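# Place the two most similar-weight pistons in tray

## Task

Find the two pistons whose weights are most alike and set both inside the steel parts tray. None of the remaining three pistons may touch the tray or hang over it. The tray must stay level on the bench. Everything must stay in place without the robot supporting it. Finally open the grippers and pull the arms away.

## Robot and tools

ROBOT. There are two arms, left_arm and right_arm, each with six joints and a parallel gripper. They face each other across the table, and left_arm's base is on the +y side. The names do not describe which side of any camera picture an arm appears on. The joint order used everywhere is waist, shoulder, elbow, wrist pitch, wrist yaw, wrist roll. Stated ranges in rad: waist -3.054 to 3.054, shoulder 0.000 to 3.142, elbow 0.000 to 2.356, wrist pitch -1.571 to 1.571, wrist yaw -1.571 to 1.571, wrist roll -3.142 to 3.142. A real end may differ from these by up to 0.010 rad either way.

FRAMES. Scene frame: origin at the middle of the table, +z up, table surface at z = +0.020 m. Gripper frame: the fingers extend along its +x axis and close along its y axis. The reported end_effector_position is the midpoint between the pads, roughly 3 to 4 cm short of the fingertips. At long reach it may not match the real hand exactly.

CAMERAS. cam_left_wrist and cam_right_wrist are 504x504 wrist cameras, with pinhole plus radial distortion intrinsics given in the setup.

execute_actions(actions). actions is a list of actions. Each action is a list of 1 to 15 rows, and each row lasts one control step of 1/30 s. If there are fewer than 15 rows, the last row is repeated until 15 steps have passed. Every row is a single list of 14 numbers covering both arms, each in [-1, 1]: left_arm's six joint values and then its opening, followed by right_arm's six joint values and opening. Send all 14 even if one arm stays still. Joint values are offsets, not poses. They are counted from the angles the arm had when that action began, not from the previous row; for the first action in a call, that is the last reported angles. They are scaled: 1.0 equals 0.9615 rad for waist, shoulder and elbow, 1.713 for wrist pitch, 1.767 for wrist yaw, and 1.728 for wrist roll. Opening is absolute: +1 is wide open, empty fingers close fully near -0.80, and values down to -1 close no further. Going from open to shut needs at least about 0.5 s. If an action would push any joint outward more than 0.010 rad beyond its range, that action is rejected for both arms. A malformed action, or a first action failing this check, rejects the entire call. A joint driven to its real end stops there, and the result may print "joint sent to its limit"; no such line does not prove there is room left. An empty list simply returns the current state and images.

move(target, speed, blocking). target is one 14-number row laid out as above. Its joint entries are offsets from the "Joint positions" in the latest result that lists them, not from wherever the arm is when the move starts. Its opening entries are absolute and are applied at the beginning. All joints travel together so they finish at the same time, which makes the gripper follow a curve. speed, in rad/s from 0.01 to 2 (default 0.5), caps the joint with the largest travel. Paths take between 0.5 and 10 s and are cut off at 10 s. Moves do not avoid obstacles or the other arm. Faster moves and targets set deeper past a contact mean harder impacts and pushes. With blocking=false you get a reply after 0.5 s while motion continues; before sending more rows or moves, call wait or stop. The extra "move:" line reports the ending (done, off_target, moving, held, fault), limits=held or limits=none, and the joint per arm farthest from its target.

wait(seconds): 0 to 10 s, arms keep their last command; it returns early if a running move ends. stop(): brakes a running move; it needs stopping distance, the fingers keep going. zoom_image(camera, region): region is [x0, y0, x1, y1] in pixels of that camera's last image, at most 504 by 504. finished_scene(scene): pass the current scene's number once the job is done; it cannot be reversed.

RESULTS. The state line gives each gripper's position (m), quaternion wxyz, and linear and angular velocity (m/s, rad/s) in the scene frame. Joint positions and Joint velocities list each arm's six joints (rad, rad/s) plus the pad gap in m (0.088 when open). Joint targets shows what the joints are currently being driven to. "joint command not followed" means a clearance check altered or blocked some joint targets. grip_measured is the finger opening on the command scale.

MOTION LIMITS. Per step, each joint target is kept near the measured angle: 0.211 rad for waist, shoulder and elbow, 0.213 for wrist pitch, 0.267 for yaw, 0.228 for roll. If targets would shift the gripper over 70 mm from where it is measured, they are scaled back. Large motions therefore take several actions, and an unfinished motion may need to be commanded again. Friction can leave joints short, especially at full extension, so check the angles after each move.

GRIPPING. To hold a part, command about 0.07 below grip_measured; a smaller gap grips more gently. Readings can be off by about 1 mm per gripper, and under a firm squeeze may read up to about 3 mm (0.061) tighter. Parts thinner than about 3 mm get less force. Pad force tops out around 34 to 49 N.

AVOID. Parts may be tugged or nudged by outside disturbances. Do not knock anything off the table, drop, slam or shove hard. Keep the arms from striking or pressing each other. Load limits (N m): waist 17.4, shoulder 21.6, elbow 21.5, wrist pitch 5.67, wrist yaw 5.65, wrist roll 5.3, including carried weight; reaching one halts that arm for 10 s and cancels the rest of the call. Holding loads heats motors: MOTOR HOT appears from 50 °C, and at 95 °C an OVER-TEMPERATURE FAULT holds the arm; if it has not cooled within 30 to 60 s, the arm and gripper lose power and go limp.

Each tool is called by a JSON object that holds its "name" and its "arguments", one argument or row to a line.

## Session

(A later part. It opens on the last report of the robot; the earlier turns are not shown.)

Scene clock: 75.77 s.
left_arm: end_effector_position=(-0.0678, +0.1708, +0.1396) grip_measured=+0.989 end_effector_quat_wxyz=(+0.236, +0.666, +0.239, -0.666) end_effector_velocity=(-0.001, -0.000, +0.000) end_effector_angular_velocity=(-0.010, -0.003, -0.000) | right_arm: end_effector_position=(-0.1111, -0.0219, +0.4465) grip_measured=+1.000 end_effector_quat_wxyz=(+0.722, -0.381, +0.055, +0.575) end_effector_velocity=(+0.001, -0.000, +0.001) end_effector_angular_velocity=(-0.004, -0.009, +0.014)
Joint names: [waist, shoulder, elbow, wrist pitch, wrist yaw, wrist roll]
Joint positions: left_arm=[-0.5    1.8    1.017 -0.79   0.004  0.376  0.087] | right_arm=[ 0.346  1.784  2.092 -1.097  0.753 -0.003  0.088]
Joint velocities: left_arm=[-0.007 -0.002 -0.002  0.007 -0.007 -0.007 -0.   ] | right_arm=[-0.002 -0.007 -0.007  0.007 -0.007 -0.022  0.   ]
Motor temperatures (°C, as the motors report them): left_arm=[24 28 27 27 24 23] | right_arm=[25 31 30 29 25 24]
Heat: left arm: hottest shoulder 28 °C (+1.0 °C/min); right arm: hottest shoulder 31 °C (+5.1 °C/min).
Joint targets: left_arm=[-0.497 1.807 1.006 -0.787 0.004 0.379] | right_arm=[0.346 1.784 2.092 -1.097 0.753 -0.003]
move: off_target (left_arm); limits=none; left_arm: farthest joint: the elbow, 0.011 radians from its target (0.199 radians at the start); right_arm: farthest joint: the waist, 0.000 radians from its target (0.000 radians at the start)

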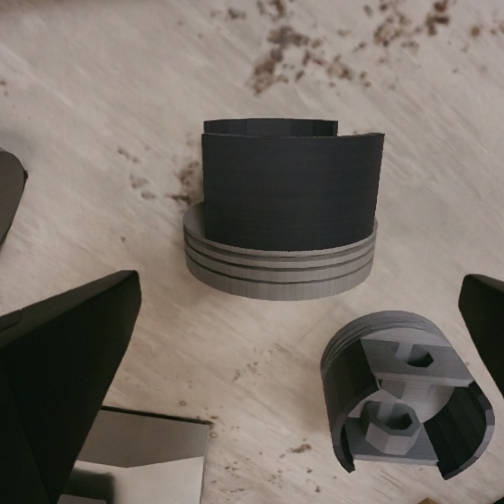

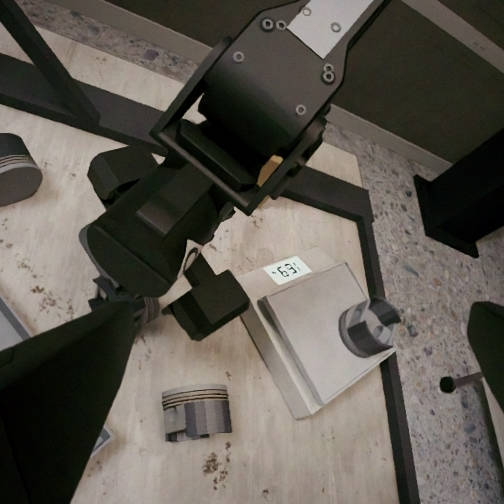

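{"name": "move", "arguments": {
  "target": [0,0.2121,-0.1227,0.181,0,0,1, 0,0,0,0,0,0,1],
  "speed": 0.4
}}

{"name": "execute_actions", "arguments": {
  "actions": [
    [[0,0,0,0,0,0,0.9,0,0,0,0,0,0,1],[0,0,0,0,0,0,0.85,0,0,0,0,0,0,1],[0,0,0,0,0,0,0.8,0,0,0,0,0,0,1],[0,0,0,0,0,0,0.76,0,0,0,0,0,0,1],[0,0,0,0,0,0,0.72,0,0,0,0,0,0,1],[0,0,0,0,0,0,0.68,0,0,0,0,0,0,1],[0,0,0,0,0,0,0.65,0,0,0,0,0,0,1],[0,0,0,0,0,0,0.62,0,0,0,0,0,0,1],[0,0,0,0,0,0,0.59,0,0,0,0,0,0,1],[0,0,0,0,0,0,0.56,0,0,0,0,0,0,1],[0,0,0,0,0,0,0.53,0,0,0,0,0,0,1],[0,0,0,0,0,0,0.5,0,0,0,0,0,0,1]]
  ]
}}

Scene clock: 77.90 s.
left_arm: end_effector_position=(-0.0683, +0.1700, +0.0646) grip_measured=+0.989 end_effector_quat_wxyz=(+0.237, +0.665, +0.238, -0.668) end_effector_velocity=(+0.002, -0.002, +0.000) end_effector_angular_velocity=(-0.017, -0.016, +0.005) | right_arm: end_effector_position=(-0.1111, -0.0219, +0.4465) grip_measured=+1.000 end_effector_quat_wxyz=(+0.722, -0.381, +0.055, +0.575) end_effector_velocity=(+0.003, -0.000, +0.000) end_effector_angular_velocity=(-0.007, -0.003, +0.002)
Joint names: [waist, shoulder, elbow, wrist pitch, wrist yaw, wrist roll]
Joint positions: left_arm=[-0.5    1.995  0.909 -0.483  0.004  0.376  0.087] | right_arm=[ 0.346  1.784  2.092 -1.097  0.753 -0.003  0.088]
Joint velocities: left_arm=[-0.002 -0.002 -0.002  0.007 -0.022 -0.007  0.   ] | right_arm=[-0.007 -0.002  0.002 -0.007 -0.007 -0.007  0.   ]
Motor temperatures (°C, as the motors report them): left_arm=[24 28 27 27 24 23] | right_arm=[25 31 30 30 25 24]
Heat: left arm: hottest shoulder 28 °C (+1.0 °C/min); right arm: hottest shoulder 31 °C (+4.0 °C/min).
Joint targets: left_arm=[-0.500 2.003 0.900 -0.480 0.004 0.376] | right_arm=[0.346 1.784 2.092 -1.097 0.753 -0.003]
move: done; limits=none; left_arm: farthest joint: the elbow, 0.010 radians from its target (0.118 radians at the start); right_arm: farthest joint: the waist, 0.000 radians from its target (0.000 radians at the start)

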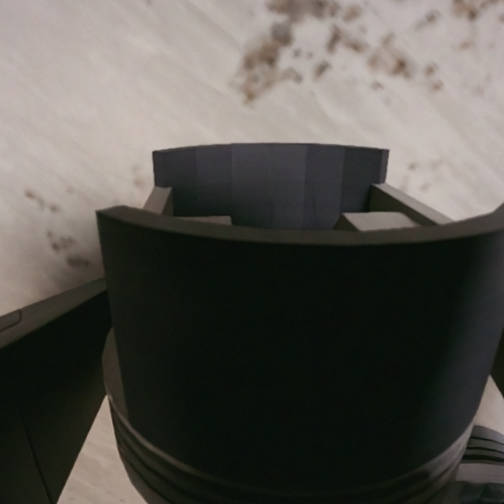

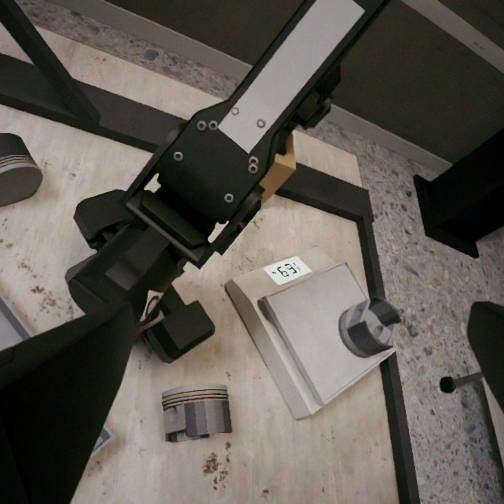

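Scene clock: 78.40 s.
left_arm: end_effector_position=(-0.0682, +0.1699, +0.0646) grip_measured=+0.573 end_effector_quat_wxyz=(+0.237, +0.665, +0.238, -0.668) end_effector_velocity=(+0.005, -0.000, +0.000) end_effector_angular_velocity=(-0.004, -0.023, -0.005) | right_arm: end_effector_position=(-0.1111, -0.0219, +0.4465) grip_measured=+1.000 end_effector_quat_wxyz=(+0.722, -0.381, +0.055, +0.575) end_effector_velocity=(+0.002, +0.000, +0.003) end_effector_angular_velocity=(+0.016, +0.007, -0.011)
Joint names: [waist, shoulder, elbow, wrist pitch, wrist yaw, wrist roll]
Joint positions: left_arm=[-0.5    1.995  0.909 -0.483  0.003  0.376  0.067] | right_arm=[ 0.346  1.784  2.092 -1.097  0.753 -0.003  0.088]
Joint velocities: left_arm=[ 0.002 -0.002 -0.002 -0.007 -0.022  0.007 -0.   ] | right_arm=[-0.002 -0.002  0.002  0.007  0.007  0.007  0.   ]
Motor temperatures (°C, as the motors report them): left_arm=[24 28 27 27 24 23] | right_arm=[25 31 30 30 25 24]
Heat: left arm: hottest shoulder 28 °C (+1.0 °C/min); right arm: hottest shoulder 31 °C (+4.0 °C/min).
Joint targets: left_arm=[-0.500 1.995 0.909 -0.483 0.004 0.376] | right_arm=[0.346 1.784 2.092 -1.097 0.753 -0.003]

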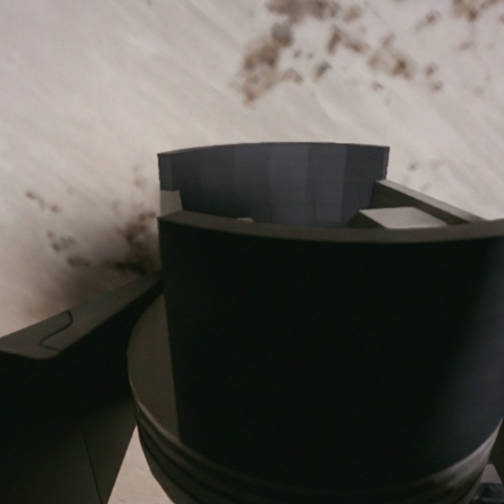

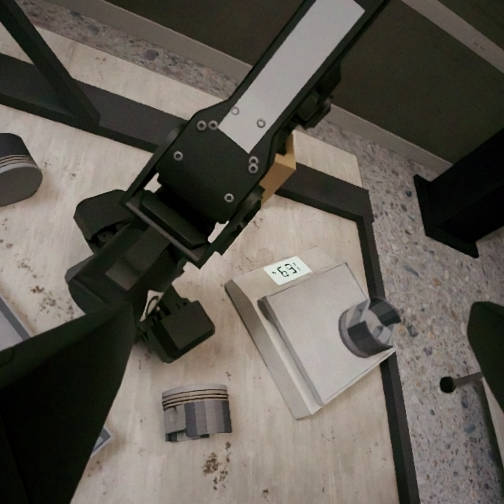

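{"name": "move", "arguments": {
  "target": [0.312,-0.2538,0.175,-0.2282,0,0.2,0.47, 0,0,0,0,0,0,1],
  "speed": 0.6
}}

Scene clock: 81.10 s.
left_arm: end_effector_position=(+0.0138, +0.1395, +0.1591) grip_measured=+0.573 end_effector_quat_wxyz=(+0.221, +0.671, +0.224, -0.672) end_effector_velocity=(+0.002, +0.002, +0.000) end_effector_angular_velocity=(+0.006, -0.009, +0.024) | right_arm: end_effector_position=(-0.1111, -0.0219, +0.4465) grip_measured=+1.000 end_effector_quat_wxyz=(+0.722, -0.381, +0.055, +0.575) end_effector_velocity=(+0.005, -0.001, +0.001) end_effector_angular_velocity=(-0.001, -0.023, -0.014)
Joint names: [waist, shoulder, elbow, wrist pitch, wrist yaw, wrist roll]
Joint positions: left_arm=[-0.203  1.765  1.062 -0.871  0.004  0.719  0.067] | right_arm=[ 0.346  1.784  2.092 -1.097  0.753 -0.003  0.088]
Joint velocities: left_arm=[ 0.002 -0.002 -0.002 -0.007 -0.007 -0.022 -0.   ] | right_arm=[-0.002 -0.002 -0.002 -0.007  0.022 -0.007  0.   ]
Motor temperatures (°C, as the motors report them): left_arm=[24 29 27 27 24 23] | right_arm=[25 32 31 30 25 24]
Heat: left arm: hottest shoulder 29 °C (+2.0 °C/min); right arm: hottest shoulder 32 °C (+5.0 °C/min).
Joint targets: left_arm=[-0.200 1.751 1.078 -0.874 0.004 0.722] | right_arm=[0.346 1.784 2.092 -1.097 0.753 -0.003]
move: off_target (left_arm); limits=none; left_arm: farthest joint: the elbow, 0.016 radians from its target (0.168 radians at the start); right_arm: farthest joint: the waist, 0.000 radians from its target (0.000 radians at the start)

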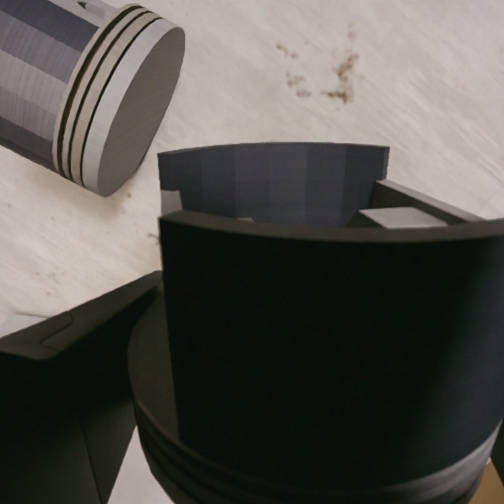

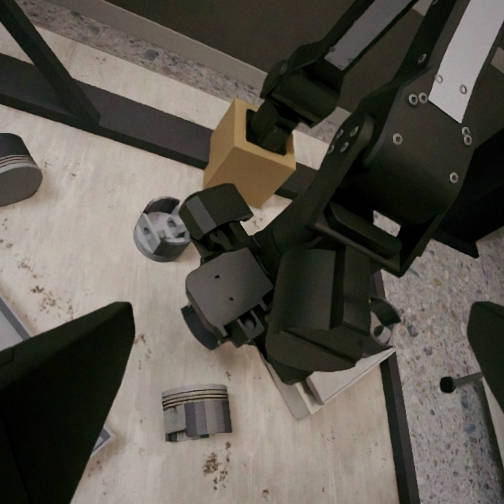

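{"name": "move", "arguments": {
  "target": [0.599,0,0,0,0,0.3825,0.47, 0,0,0,0,0,0,1],
  "speed": 0.7
}}

Scene clock: 83.07 s.
left_arm: end_effector_position=(+0.1806, +0.1516, +0.1591) grip_measured=+0.573 end_effector_quat_wxyz=(+0.192, +0.679, +0.195, -0.681) end_effector_velocity=(-0.000, +0.002, +0.000) end_effector_angular_velocity=(+0.009, -0.004, +0.005) | right_arm: end_effector_position=(-0.1111, -0.0219, +0.4465) grip_measured=+1.000 end_effector_quat_wxyz=(+0.722, -0.381, +0.055, +0.575) end_effector_velocity=(+0.003, -0.001, -0.000) end_effector_angular_velocity=(-0.011, -0.026, +0.004)
Joint names: [waist, shoulder, elbow, wrist pitch, wrist yaw, wrist roll]
Joint positions: left_arm=[ 0.37   1.765  1.062 -0.871  0.003  1.376  0.067] | right_arm=[ 0.346  1.784  2.092 -1.097  0.753 -0.003  0.088]
Joint velocities: left_arm=[-0.002 -0.002 -0.002 -0.007 -0.007 -0.007 -0.   ] | right_arm=[-0.002 -0.002 -0.002 -0.007  0.007 -0.022  0.   ]
Motor temperatures (°C, as the motors report them): left_arm=[24 29 27 27 24 23] | right_arm=[25 32 31 30 25 24]
Heat: left arm: hottest shoulder 29 °C (+2.0 °C/min); right arm: hottest shoulder 32 °C (+5.0 °C/min).
Joint targets: left_arm=[0.373 1.765 1.062 -0.871 0.004 1.380] | right_arm=[0.346 1.784 2.092 -1.097 0.753 -0.003]
move: done; limits=none; left_arm: farthest joint: the wrist roll, 0.004 radians from its target (0.661 radians at the start); right_arm: farthest joint: the waist, 0.000 radians from its target (0.000 radians at the start)

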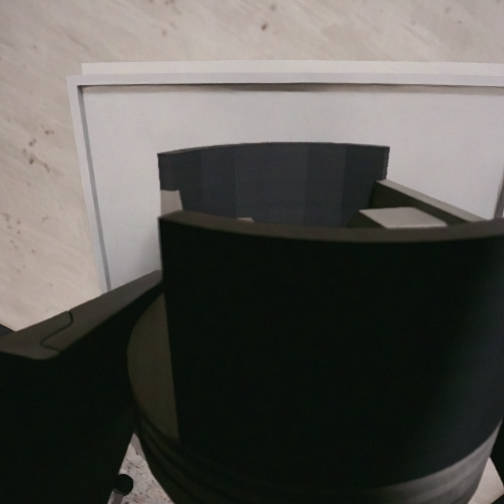

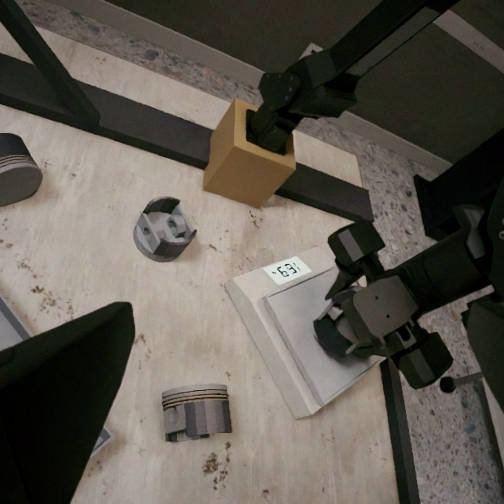

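{"name": "move", "arguments": {
  "target": [-0.0281,0.0675,-0.0799,0.0775,0,0,0.47, 0,0,0,0,0,0,1],
  "speed": 0.2
}}

Scene clock: 84.80 s.
left_arm: end_effector_position=(+0.1737, +0.1500, +0.1273) grip_measured=+0.573 end_effector_quat_wxyz=(+0.184, +0.681, +0.187, -0.684) end_effector_velocity=(-0.000, +0.002, +0.000) end_effector_angular_velocity=(+0.009, -0.005, +0.005) | right_arm: end_effector_position=(-0.1111, -0.0219, +0.4465) grip_measured=+1.000 end_effector_quat_wxyz=(+0.722, -0.381, +0.055, +0.575) end_effector_velocity=(+0.000, +0.000, -0.003) end_effector_angular_velocity=(-0.025, -0.031, +0.022)
Joint names: [waist, shoulder, elbow, wrist pitch, wrist yaw, wrist roll]
Joint positions: left_arm=[ 0.346  1.825  0.993 -0.742  0.003  1.377  0.067] | right_arm=[ 0.346  1.784  2.092 -1.097  0.753 -0.003  0.088]
Joint velocities: left_arm=[-0.002 -0.002 -0.002 -0.007 -0.007 -0.007 -0.   ] | right_arm=[-0.002  0.002 -0.002 -0.007 -0.007 -0.037  0.   ]
Motor temperatures (°C, as the motors report them): left_arm=[24 29 27 27 24 23] | right_arm=[25 32 31 30 25 24]
Heat: left arm: hottest shoulder 29 °C (+2.0 °C/min); right arm: hottest shoulder 32 °C (+5.0 °C/min).
Joint targets: left_arm=[0.343 1.829 0.985 -0.739 0.003 1.376] | right_arm=[0.346 1.784 2.092 -1.097 0.753 -0.003]
move: done; limits=none; left_arm: farthest joint: the elbow, 0.007 radians from its target (0.077 radians at the start); right_arm: farthest joint: the waist, 0.000 radians from its target (0.000 radians at the start)

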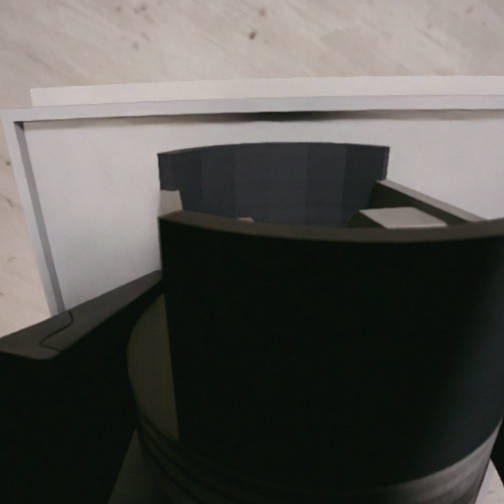

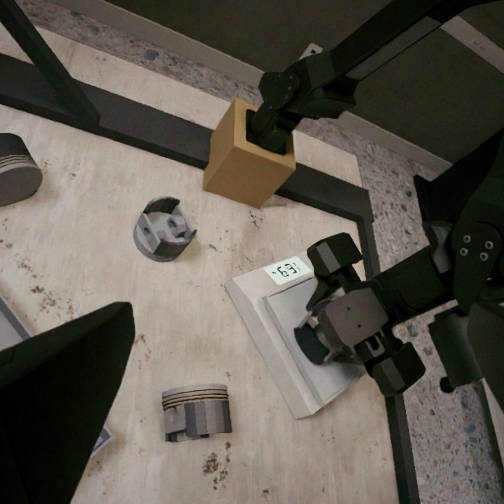

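Just above the surface (~1 mm). Release.

{"name": "execute_actions", "arguments": {
  "actions": [
    [[0,0,0,0,0,0,0.55,0,0,0,0,0,0,1],[0,0,0,0,0,0,0.58,0,0,0,0,0,0,1],[0,0,0,0,0,0,0.61,0,0,0,0,0,0,1],[0,0,0,0,0,0,0.65,0,0,0,0,0,0,1],[0,0,0,0,0,0,0.7,0,0,0,0,0,0,1],[0,0,0,0,0,0,0.76,0,0,0,0,0,0,1],[0,0,0,0,0,0,0.82,0,0,0,0,0,0,1],[0,0,0,0,0,0,0.88,0,0,0,0,0,0,1]]
  ]
}}

{"name": "wait", "arguments": {
  "seconds": 1
}}

{"name": "zoom_image", "arguments": {
  "camera": "cam_right_wrist",
  "region": [250, 240, 330, 300]
}}

Scene clock: 85.97 s.
left_arm: end_effector_position=(+0.1737, +0.1499, +0.1273) grip_measured=+0.860 end_effector_quat_wxyz=(+0.184, +0.681, +0.186, -0.684) end_effector_velocity=(-0.004, +0.001, +0.000) end_effector_angular_velocity=(+0.005, +0.009, +0.015) | right_arm: end_effector_position=(-0.1111, -0.0219, +0.4465) grip_measured=+1.000 end_effector_quat_wxyz=(+0.722, -0.381, +0.055, +0.575) end_effector_velocity=(+0.002, -0.003, -0.003) end_effector_angular_velocity=(-0.024, -0.012, +0.007)
Joint names: [waist, shoulder, elbow, wrist pitch, wrist yaw, wrist roll]
Joint positions: left_arm=[ 0.346  1.825  0.993 -0.741  0.003  1.377  0.081] | right_arm=[ 0.346  1.784  2.092 -1.097  0.753 -0.003  0.088]
Joint velocities: left_arm=[-0.007 -0.002 -0.002 -0.007  0.007 -0.022  0.008] | right_arm=[-0.002 -0.002 -0.002 -0.022 -0.007 -0.007  0.   ]
Motor temperatures (°C, as the motors report them): left_arm=[24 29 27 27 24 23] | right_arm=[25 32 31 30 25 24]
Heat: left arm: hottest shoulder 29 °C (+2.0 °C/min); right arm: hottest shoulder 32 °C (+5.0 °C/min).
Joint targets: left_arm=[0.346 1.825 0.993 -0.742 0.003 1.377] | right_arm=[0.346 1.784 2.092 -1.097 0.753 -0.003]

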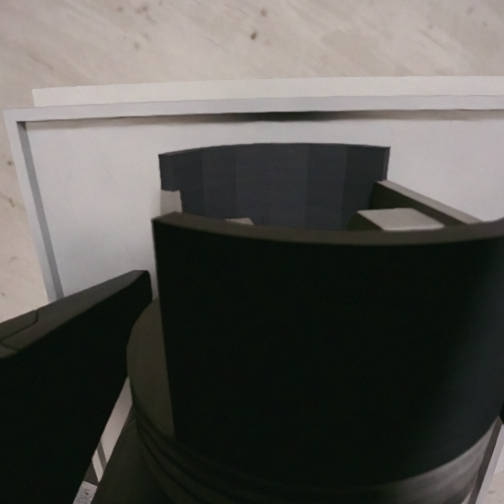

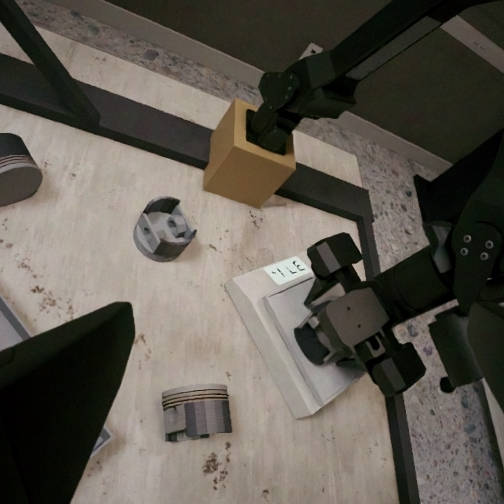

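Scene clock: 86.97 s.
left_arm: end_effector_position=(+0.1737, +0.1499, +0.1273) grip_measured=+0.877 end_effector_quat_wxyz=(+0.184, +0.681, +0.186, -0.684) end_effector_velocity=(-0.000, +0.004, -0.001) end_effector_angular_velocity=(+0.019, -0.017, -0.000) | right_arm: end_effector_position=(-0.1111, -0.0219, +0.4465) grip_measured=+1.000 end_effector_quat_wxyz=(+0.722, -0.381, +0.055, +0.575) end_effector_velocity=(+0.005, -0.001, -0.000) end_effector_angular_velocity=(-0.006, -0.014, -0.009)
Joint names: [waist, shoulder, elbow, wrist pitch, wrist yaw, wrist roll]
Joint positions: left_arm=[ 0.346  1.825  0.993 -0.741  0.003  1.377  0.082] | right_arm=[ 0.346  1.784  2.092 -1.097  0.753 -0.003  0.088]
Joint velocities: left_arm=[-0.007 -0.002 -0.007 -0.007 -0.022 -0.007 -0.   ] | right_arm=[-0.007 -0.002 -0.002 -0.007  0.007 -0.007  0.   ]
Motor temperatures (°C, as the motors report them): left_arm=[24 29 27 27 24 23] | right_arm=[25 32 31 30 25 24]
Heat: left arm: hottest shoulder 29 °C (+2.0 °C/min); right arm: hottest shoulder 32 °C (+5.0 °C/min).
Joint targets: left_arm=[0.346 1.825 0.993 -0.742 0.003 1.377] | right_arm=[0.346 1.784 2.092 -1.097 0.753 -0.003]
wait: 1.00 s; at rest by 0.23 s

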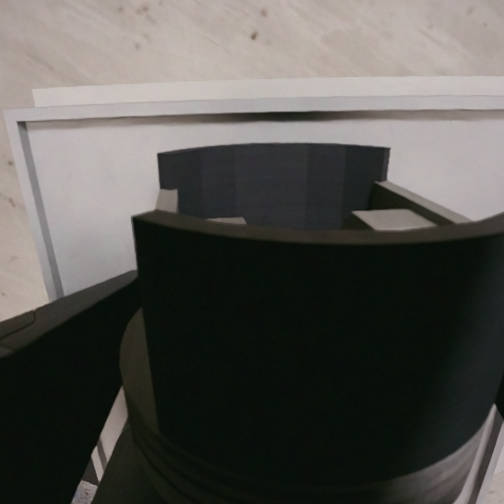

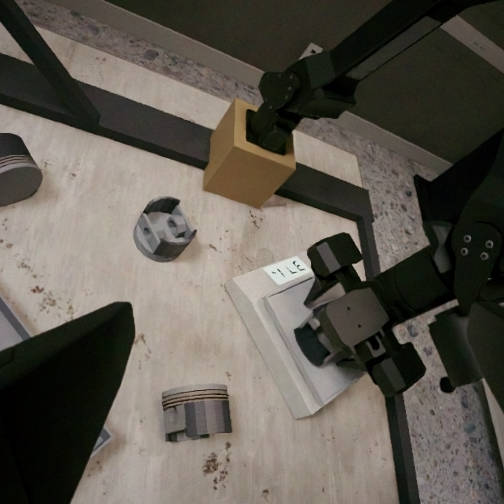

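Region (250, 240, 330, 300) of cam_right_wrist's 504x504 image, scaled by 6.300, with more detail than that image has; it fills the top 378 rows of this view, and the rest is white.

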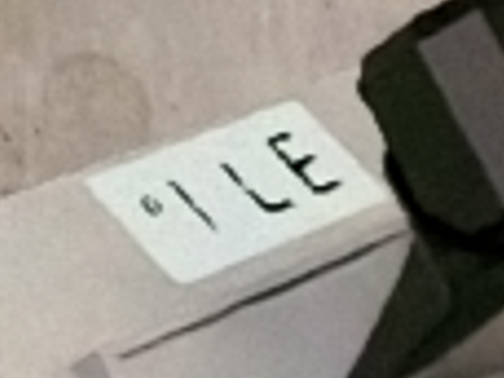

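{"name": "execute_actions", "arguments": {
  "actions": [
    [[0,0,0,0,0,0,0.82,0,0,0,0,0,0,1],[0,0,0,0,0,0,0.77,0,0,0,0,0,0,1],[0,0,0,0,0,0,0.72,0,0,0,0,0,0,1],[0,0,0,0,0,0,0.68,0,0,0,0,0,0,1],[0,0,0,0,0,0,0.64,0,0,0,0,0,0,1],[0,0,0,0,0,0,0.6,0,0,0,0,0,0,1],[0,0,0,0,0,0,0.57,0,0,0,0,0,0,1],[0,0,0,0,0,0,0.54,0,0,0,0,0,0,1],[0,0,0,0,0,0,0.5,0,0,0,0,0,0,1],[0,0,0,0,0,0,0.47,0,0,0,0,0,0,1]]
  ]
}}

{"name": "move", "arguments": {
  "target": [0,-0.077,0.088,-0.0775,0,0,0.47, 0,0,0,0,0,0,1],
  "speed": 0.4
}}

{"name": "move", "arguments": {
  "target": [-0.883,0,0,0,0,-0.581,0.47, 0,0,0,0,0,0,1],
  "speed": 0.9
}}

Scene clock: 88.27 s.
left_arm: end_effector_position=(+0.1737, +0.1500, +0.1273) grip_measured=+0.575 end_effector_quat_wxyz=(+0.184, +0.681, +0.187, -0.684) end_effector_velocity=(-0.002, +0.001, +0.000) end_effector_angular_velocity=(+0.005, +0.009, +0.020) | right_arm: end_effector_position=(-0.1111, -0.0219, +0.4465) grip_measured=+1.000 end_effector_quat_wxyz=(+0.722, -0.381, +0.055, +0.575) end_effector_velocity=(-0.000, -0.000, +0.002) end_effector_angular_velocity=(+0.011, +0.005, -0.007)
Joint names: [waist, shoulder, elbow, wrist pitch, wrist yaw, wrist roll]
Joint positions: left_arm=[ 0.346  1.825  0.993 -0.742  0.003  1.377  0.067] | right_arm=[ 0.346  1.784  2.092 -1.097  0.753 -0.003  0.088]
Joint velocities: left_arm=[-0.002 -0.002 -0.002 -0.007  0.007 -0.022 -0.   ] | right_arm=[ 0.002 -0.002 -0.002  0.007  0.007  0.007  0.   ]
Motor temperatures (°C, as the motors report them): left_arm=[24 29 27 27 24 23] | right_arm=[25 32 31 30 25 24]
Heat: left arm: hottest shoulder 29 °C (+2.0 °C/min); right arm: hottest shoulder 32 °C (+4.1 °C/min).
Joint targets: left_arm=[0.346 1.825 0.993 -0.741 0.004 1.377] | right_arm=[0.346 1.784 2.092 -1.097 0.753 -0.003]

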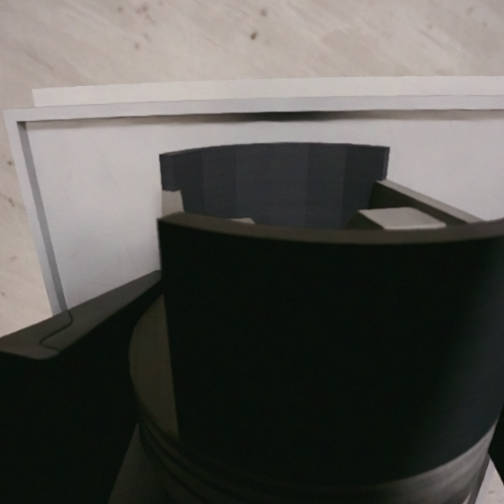

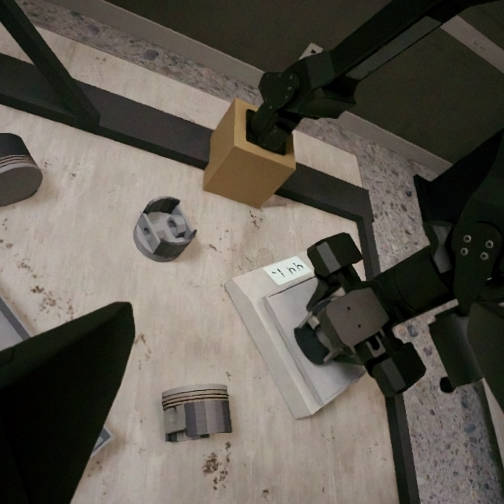

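Scene clock: 89.20 s.
left_arm: end_effector_position=(+0.1739, +0.1492, +0.1591) grip_measured=+0.575 end_effector_quat_wxyz=(+0.184, +0.681, +0.187, -0.684) end_effector_velocity=(+0.001, +0.006, -0.001) end_effector_angular_velocity=(+0.033, -0.012, -0.010) | right_arm: end_effector_position=(-0.1111, -0.0219, +0.4465) grip_measured=+1.000 end_effector_quat_wxyz=(+0.722, -0.381, +0.055, +0.575) end_effector_velocity=(-0.000, +0.001, +0.001) end_effector_angular_velocity=(+0.001, +0.002, +0.007)
Joint names: [waist, shoulder, elbow, wrist pitch, wrist yaw, wrist roll]
Joint positions: left_arm=[ 0.346  1.764  1.061 -0.871  0.003  1.377  0.067] | right_arm=[ 0.346  1.784  2.092 -1.097  0.753 -0.003  0.088]
Joint velocities: left_arm=[-0.002  0.002 -0.002 -0.022 -0.022  0.007 -0.   ] | right_arm=[-0.002 -0.002 -0.002  0.007 -0.007 -0.007  0.   ]
Motor temperatures (°C, as the motors report them): left_arm=[24 29 27 27 24 23] | right_arm=[25 32 31 30 25 24]
Heat: left arm: hottest shoulder 29 °C (+2.0 °C/min); right arm: hottest shoulder 32 °C (+4.1 °C/min).
Joint targets: left_arm=[0.346 1.751 1.077 -0.874 0.003 1.377] | right_arm=[0.346 1.784 2.092 -1.097 0.753 -0.003]
move: off_target (left_arm); limits=none; left_arm: farthest joint: the elbow, 0.016 radians from its target (0.085 radians at the start); right_arm: farthest joint: the waist, 0.000 radians from its target (0.000 radians at the start)

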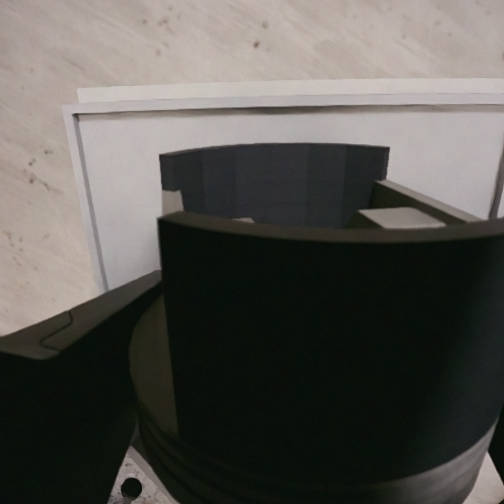

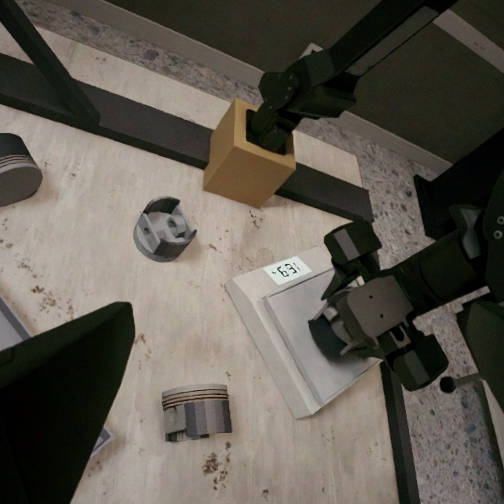

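Scene clock: 91.03 s.
left_arm: end_effector_position=(-0.0679, +0.1707, +0.1591) grip_measured=+0.575 end_effector_quat_wxyz=(+0.236, +0.666, +0.239, -0.666) end_effector_velocity=(-0.001, -0.000, +0.000) end_effector_angular_velocity=(-0.010, -0.003, +0.015) | right_arm: end_effector_position=(-0.1111, -0.0219, +0.4465) grip_measured=+1.000 end_effector_quat_wxyz=(+0.722, -0.381, +0.055, +0.575) end_effector_velocity=(+0.000, +0.000, -0.003) end_effector_angular_velocity=(-0.020, -0.019, +0.014)
Joint names: [waist, shoulder, elbow, wrist pitch, wrist yaw, wrist roll]
Joint positions: left_arm=[-0.5    1.764  1.061 -0.871  0.003  0.376  0.067] | right_arm=[ 0.346  1.784  2.092 -1.097  0.753 -0.003  0.088]
Joint velocities: left_arm=[-0.007 -0.002 -0.002  0.007 -0.007 -0.022 -0.   ] | right_arm=[-0.002  0.002 -0.002 -0.007 -0.007 -0.022  0.   ]
Motor temperatures (°C, as the motors report them): left_arm=[24 29 27 27 24 23] | right_arm=[25 32 31 30 25 24]
Heat: left arm: hottest shoulder 29 °C (+2.0 °C/min); right arm: hottest shoulder 32 °C (+4.0 °C/min).
Joint targets: left_arm=[-0.503 1.764 1.061 -0.871 0.003 0.373] | right_arm=[0.346 1.784 2.092 -1.097 0.753 -0.003]
move: done; limits=none; left_arm: farthest joint: the waist, 0.003 radians from its target (0.849 radians at the start); right_arm: farthest joint: the waist, 0.000 radians from its target (0.000 radians at the start)

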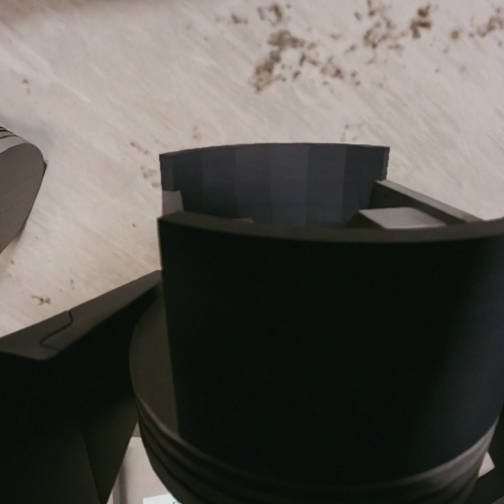

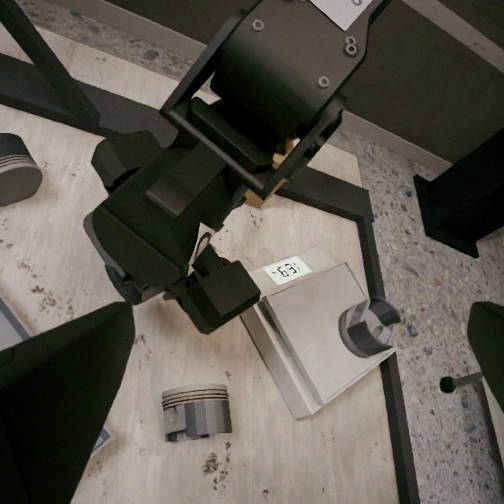

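{"name": "move", "arguments": {
  "target": [0,0.2402,-0.1633,0.2248,0,0,0.47, 0,0,0,0,0,0,1],
  "speed": 0.4
}}

{"name": "execute_actions", "arguments": {
  "actions": [
    [[0,0,0,0,0,0,0.55,0,0,0,0,0,0,1],[0,0,0,0,0,0,0.58,0,0,0,0,0,0,1],[0,0,0,0,0,0,0.61,0,0,0,0,0,0,1],[0,0,0,0,0,0,0.65,0,0,0,0,0,0,1],[0,0,0,0,0,0,0.72,0,0,0,0,0,0,1],[0,0,0,0,0,0,0.8,0,0,0,0,0,0,1],[0,0,0,0,0,0,0.9,0,0,0,0,0,0,1],[0,0,0,0,0,0,1,0,0,0,0,0,0,1]]
  ]
}}

{"name": "move", "arguments": {
  "target": [0,-0.21,0.125,-0.18,0,0,1, 0,0,0,0,0,0,1],
  "speed": 0.6
}}

Scene clock: 93.27 s.
left_arm: end_effector_position=(-0.0683, +0.1700, +0.0660) grip_measured=+0.575 end_effector_quat_wxyz=(+0.237, +0.665, +0.238, -0.667) end_effector_velocity=(-0.002, -0.004, +0.000) end_effector_angular_velocity=(-0.023, +0.004, +0.005) | right_arm: end_effector_position=(-0.1111, -0.0219, +0.4465) grip_measured=+1.000 end_effector_quat_wxyz=(+0.722, -0.381, +0.055, +0.575) end_effector_velocity=(+0.001, -0.001, -0.001) end_effector_angular_velocity=(-0.007, +0.007, -0.001)
Joint names: [waist, shoulder, elbow, wrist pitch, wrist yaw, wrist roll]
Joint positions: left_arm=[-0.5    1.991  0.911 -0.49   0.003  0.376  0.067] | right_arm=[ 0.346  1.784  2.092 -1.097  0.753 -0.003  0.088]
Joint velocities: left_arm=[-0.002 -0.002 -0.002  0.022 -0.007 -0.007  0.   ] | right_arm=[-0.002 -0.002 -0.002 -0.007 -0.007  0.007  0.   ]
Motor temperatures (°C, as the motors report them): left_arm=[24 29 27 27 24 23] | right_arm=[25 32 31 30 25 24]
Heat: left arm: hottest shoulder 29 °C (+2.0 °C/min); right arm: hottest shoulder 32 °C (+4.1 °C/min).
Joint targets: left_arm=[-0.500 1.995 0.904 -0.486 0.003 0.376] | right_arm=[0.346 1.784 2.092 -1.097 0.753 -0.003]
move: done; limits=none; left_arm: farthest joint: the elbow, 0.007 radians from its target (0.157 radians at the start); right_arm: farthest joint: the waist, 0.000 radians from its target (0.000 radians at the start)

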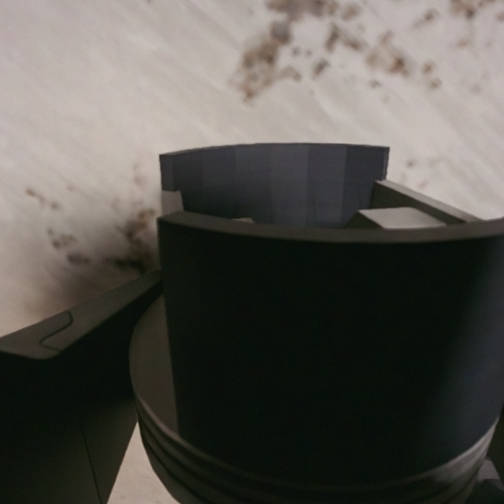

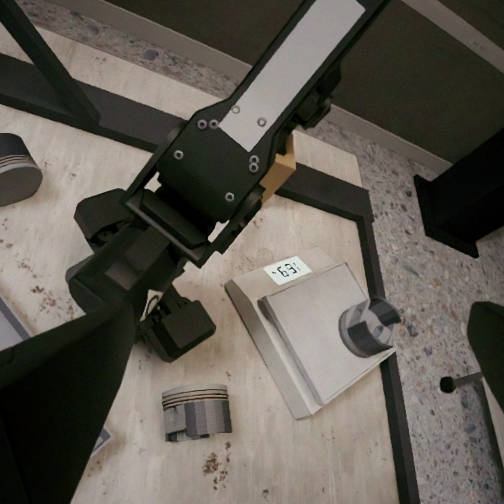

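Scene clock: 93.77 s.
left_arm: end_effector_position=(-0.0683, +0.1700, +0.0660) grip_measured=+0.965 end_effector_quat_wxyz=(+0.237, +0.665, +0.238, -0.667) end_effector_velocity=(-0.004, +0.000, +0.002) end_effector_angular_velocity=(-0.007, +0.012, -0.000) | right_arm: end_effector_position=(-0.1111, -0.0219, +0.4465) grip_measured=+1.000 end_effector_quat_wxyz=(+0.722, -0.381, +0.055, +0.575) end_effector_velocity=(+0.001, -0.000, -0.002) end_effector_angular_velocity=(-0.021, -0.008, +0.020)
Joint names: [waist, shoulder, elbow, wrist pitch, wrist yaw, wrist roll]
Joint positions: left_arm=[-0.5    1.991  0.911 -0.49   0.003  0.376  0.086] | right_arm=[ 0.346  1.784  2.092 -1.097  0.753 -0.003  0.088]
Joint velocities: left_arm=[-0.007 -0.007 -0.002  0.007  0.007 -0.007  0.012] | right_arm=[-0.007 -0.002 -0.002 -0.007 -0.022 -0.022  0.   ]
Motor temperatures (°C, as the motors report them): left_arm=[24 29 27 27 24 23] | right_arm=[25 32 31 30 25 24]
Heat: left arm: hottest shoulder 29 °C (+2.0 °C/min); right arm: hottest shoulder 32 °C (+4.0 °C/min).
Joint targets: left_arm=[-0.500 1.991 0.911 -0.490 0.003 0.376] | right_arm=[0.346 1.784 2.092 -1.097 0.753 -0.003]

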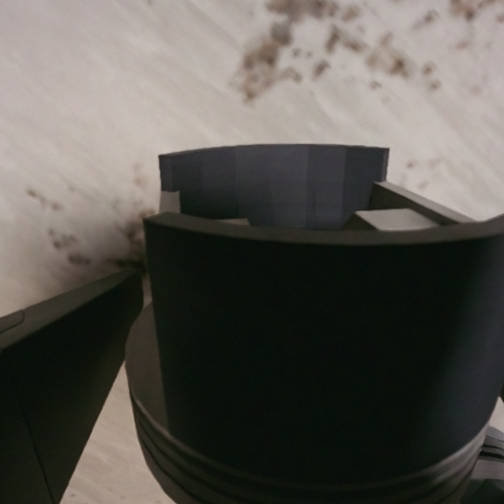

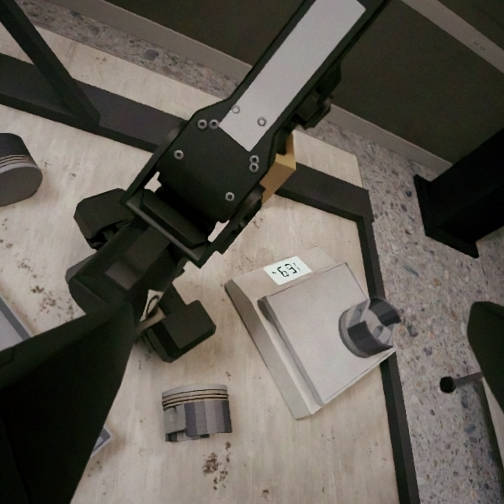

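Scene clock: 94.93 s.
left_arm: end_effector_position=(-0.0679, +0.1707, +0.1407) grip_measured=+0.989 end_effector_quat_wxyz=(+0.236, +0.666, +0.239, -0.666) end_effector_velocity=(-0.002, -0.000, +0.001) end_effector_angular_velocity=(-0.007, +0.012, +0.005) | right_arm: end_effector_position=(-0.1111, -0.0219, +0.4465) grip_measured=+1.000 end_effector_quat_wxyz=(+0.722, -0.381, +0.055, +0.575) end_effector_velocity=(+0.001, -0.001, -0.001) end_effector_angular_velocity=(-0.007, +0.007, -0.001)
Joint names: [waist, shoulder, elbow, wrist pitch, wrist yaw, wrist roll]
Joint positions: left_arm=[-0.5    1.798  1.02  -0.795  0.003  0.376  0.087] | right_arm=[ 0.346  1.784  2.092 -1.097  0.753 -0.003  0.088]
Joint velocities: left_arm=[-0.002 -0.007 -0.002  0.007  0.007 -0.007 -0.   ] | right_arm=[-0.002 -0.002 -0.002 -0.007 -0.007  0.007  0.   ]
Motor temperatures (°C, as the motors report them): left_arm=[24 30 27 27 24 23] | right_arm=[25 32 31 30 25 24]
Heat: left arm: hottest shoulder 30 °C (+3.0 °C/min); right arm: hottest shoulder 32 °C (+4.0 °C/min).
Joint targets: left_arm=[-0.500 1.789 1.031 -0.798 0.003 0.376] | right_arm=[0.346 1.784 2.092 -1.097 0.753 -0.003]
move: off_target (left_arm); limits=none; left_arm: farthest joint: the elbow, 0.011 radians from its target (0.120 radians at the start); right_arm: farthest joint: the waist, 0.000 radians from its target (0.000 radians at the start)

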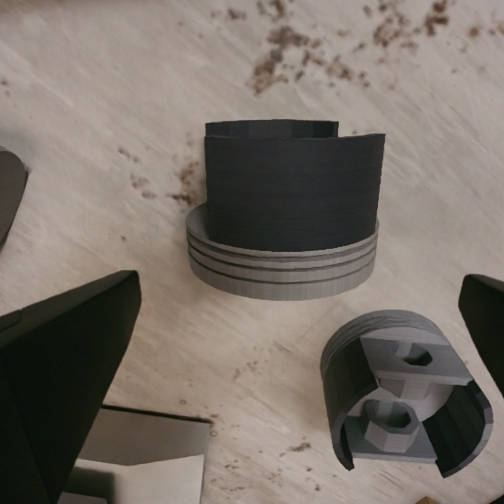

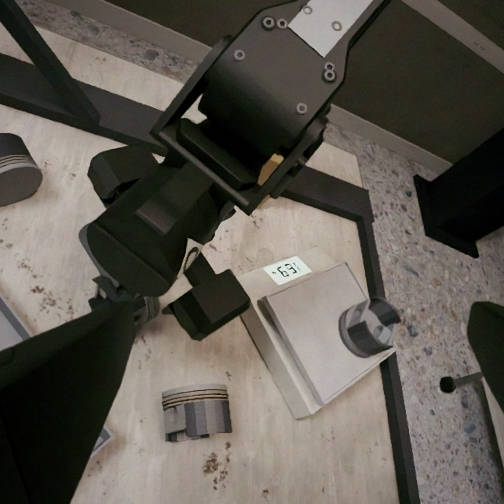

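{"name": "move", "arguments": {
  "target": [-0.6708,0.0996,0.3547,-0.1414,0,0.5943,1, 0,0,0,0,0,0,1],
  "speed": 1.0
}}

Scene clock: 97.67 s.
left_arm: end_effector_position=(-0.2367, +0.2895, +0.1903) grip_measured=+0.989 end_effector_quat_wxyz=(-0.333, +0.623, -0.332, -0.625) end_effector_velocity=(-0.000, +0.002, +0.001) end_effector_angular_velocity=(+0.008, +0.001, -0.010) | right_arm: end_effector_position=(-0.1111, -0.0219, +0.4465) grip_measured=+1.000 end_effector_quat_wxyz=(+0.722, -0.381, +0.055, +0.575) end_effector_velocity=(+0.001, -0.001, -0.001) end_effector_angular_velocity=(-0.016, -0.017, +0.014)
Joint names: [waist, shoulder, elbow, wrist pitch, wrist yaw, wrist roll]
Joint positions: left_arm=[-1.142  1.885  1.349 -1.034  0.003  1.399  0.087] | right_arm=[ 0.346  1.784  2.092 -1.097  0.753 -0.003  0.088]
Joint velocities: left_arm=[-0.002 -0.002  0.002 -0.007  0.007  0.007 -0.   ] | right_arm=[-0.002 -0.002 -0.002 -0.007 -0.007 -0.022  0.   ]
Motor temperatures (°C, as the motors report them): left_arm=[24 30 27 27 24 23] | right_arm=[25 33 31 30 25 24]
Heat: left arm: hottest shoulder 30 °C (+3.0 °C/min); right arm: hottest shoulder 33 °C (+5.0 °C/min).
Joint targets: left_arm=[-1.145 1.894 1.361 -1.037 0.003 1.403] | right_arm=[0.346 1.784 2.092 -1.097 0.753 -0.003]
move: off_target (left_arm); limits=none; left_arm: farthest joint: the elbow, 0.012 radians from its target (0.341 radians at the start); right_arm: farthest joint: the waist, 0.000 radians from its target (0.000 radians at the start)

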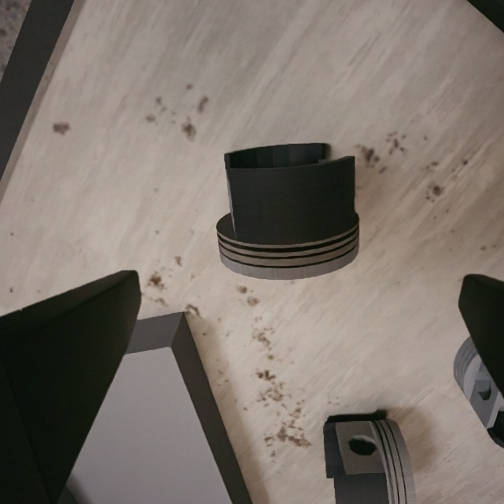

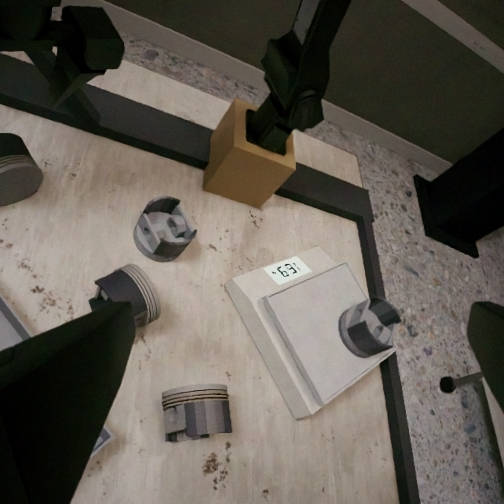

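{"name": "move", "arguments": {
  "target": [0.0546,0.0825,-0.1799,0.1374,0,-0.0136,1, 0,0,0,0,0,0,1],
  "speed": 0.5
}}

Scene clock: 99.90 s.
left_arm: end_effector_position=(-0.2241, +0.2768, +0.1303) grip_measured=+0.989 end_effector_quat_wxyz=(-0.311, +0.634, -0.310, -0.636) end_effector_velocity=(+0.005, +0.002, +0.000) end_effector_angular_velocity=(+0.003, -0.023, +0.005) | right_arm: end_effector_position=(-0.1111, -0.0219, +0.4465) grip_measured=+1.000 end_effector_quat_wxyz=(+0.722, -0.381, +0.055, +0.575) end_effector_velocity=(+0.002, -0.003, -0.001) end_effector_angular_velocity=(-0.020, -0.010, +0.007)
Joint names: [waist, shoulder, elbow, wrist pitch, wrist yaw, wrist roll]
Joint positions: left_arm=[-1.093  1.955  1.187 -0.802  0.003  1.379  0.087] | right_arm=[ 0.346  1.784  2.092 -1.097  0.753 -0.003  0.088]
Joint velocities: left_arm=[-0.002 -0.002 -0.002 -0.022 -0.007 -0.007 -0.   ] | right_arm=[-0.002 -0.002  0.002 -0.022 -0.007 -0.007  0.   ]
Motor temperatures (°C, as the motors report them): left_arm=[24 30 28 27 24 23] | right_arm=[25 33 31 30 25 24]
Heat: left arm: hottest shoulder 30 °C (+3.0 °C/min); right arm: hottest shoulder 33 °C (+4.1 °C/min).
Joint targets: left_arm=[-1.090 1.964 1.176 -0.799 0.003 1.376] | right_arm=[0.346 1.784 2.092 -1.097 0.753 -0.003]
move: off_target (left_arm); limits=none; left_arm: farthest joint: the elbow, 0.011 radians from its target (0.173 radians at the start); right_arm: farthest joint: the waist, 0.000 radians from its target (0.000 radians at the start)

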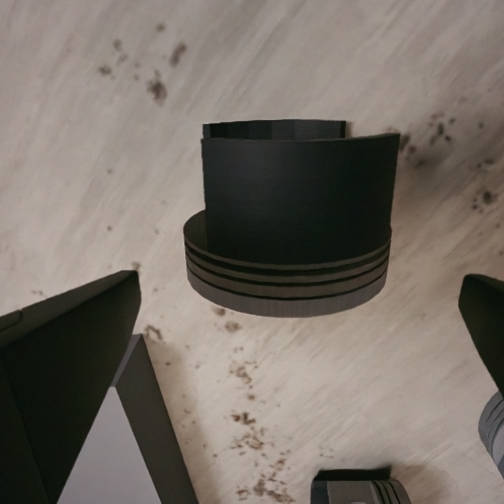

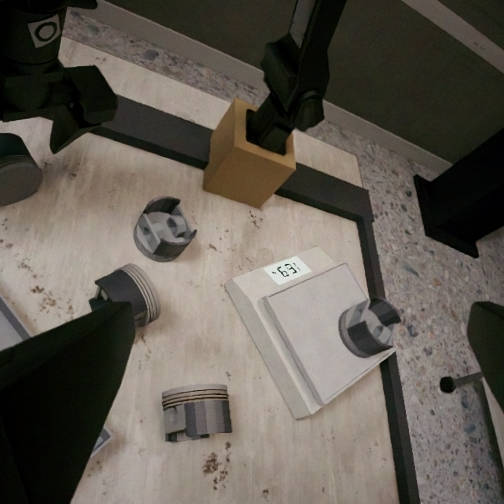

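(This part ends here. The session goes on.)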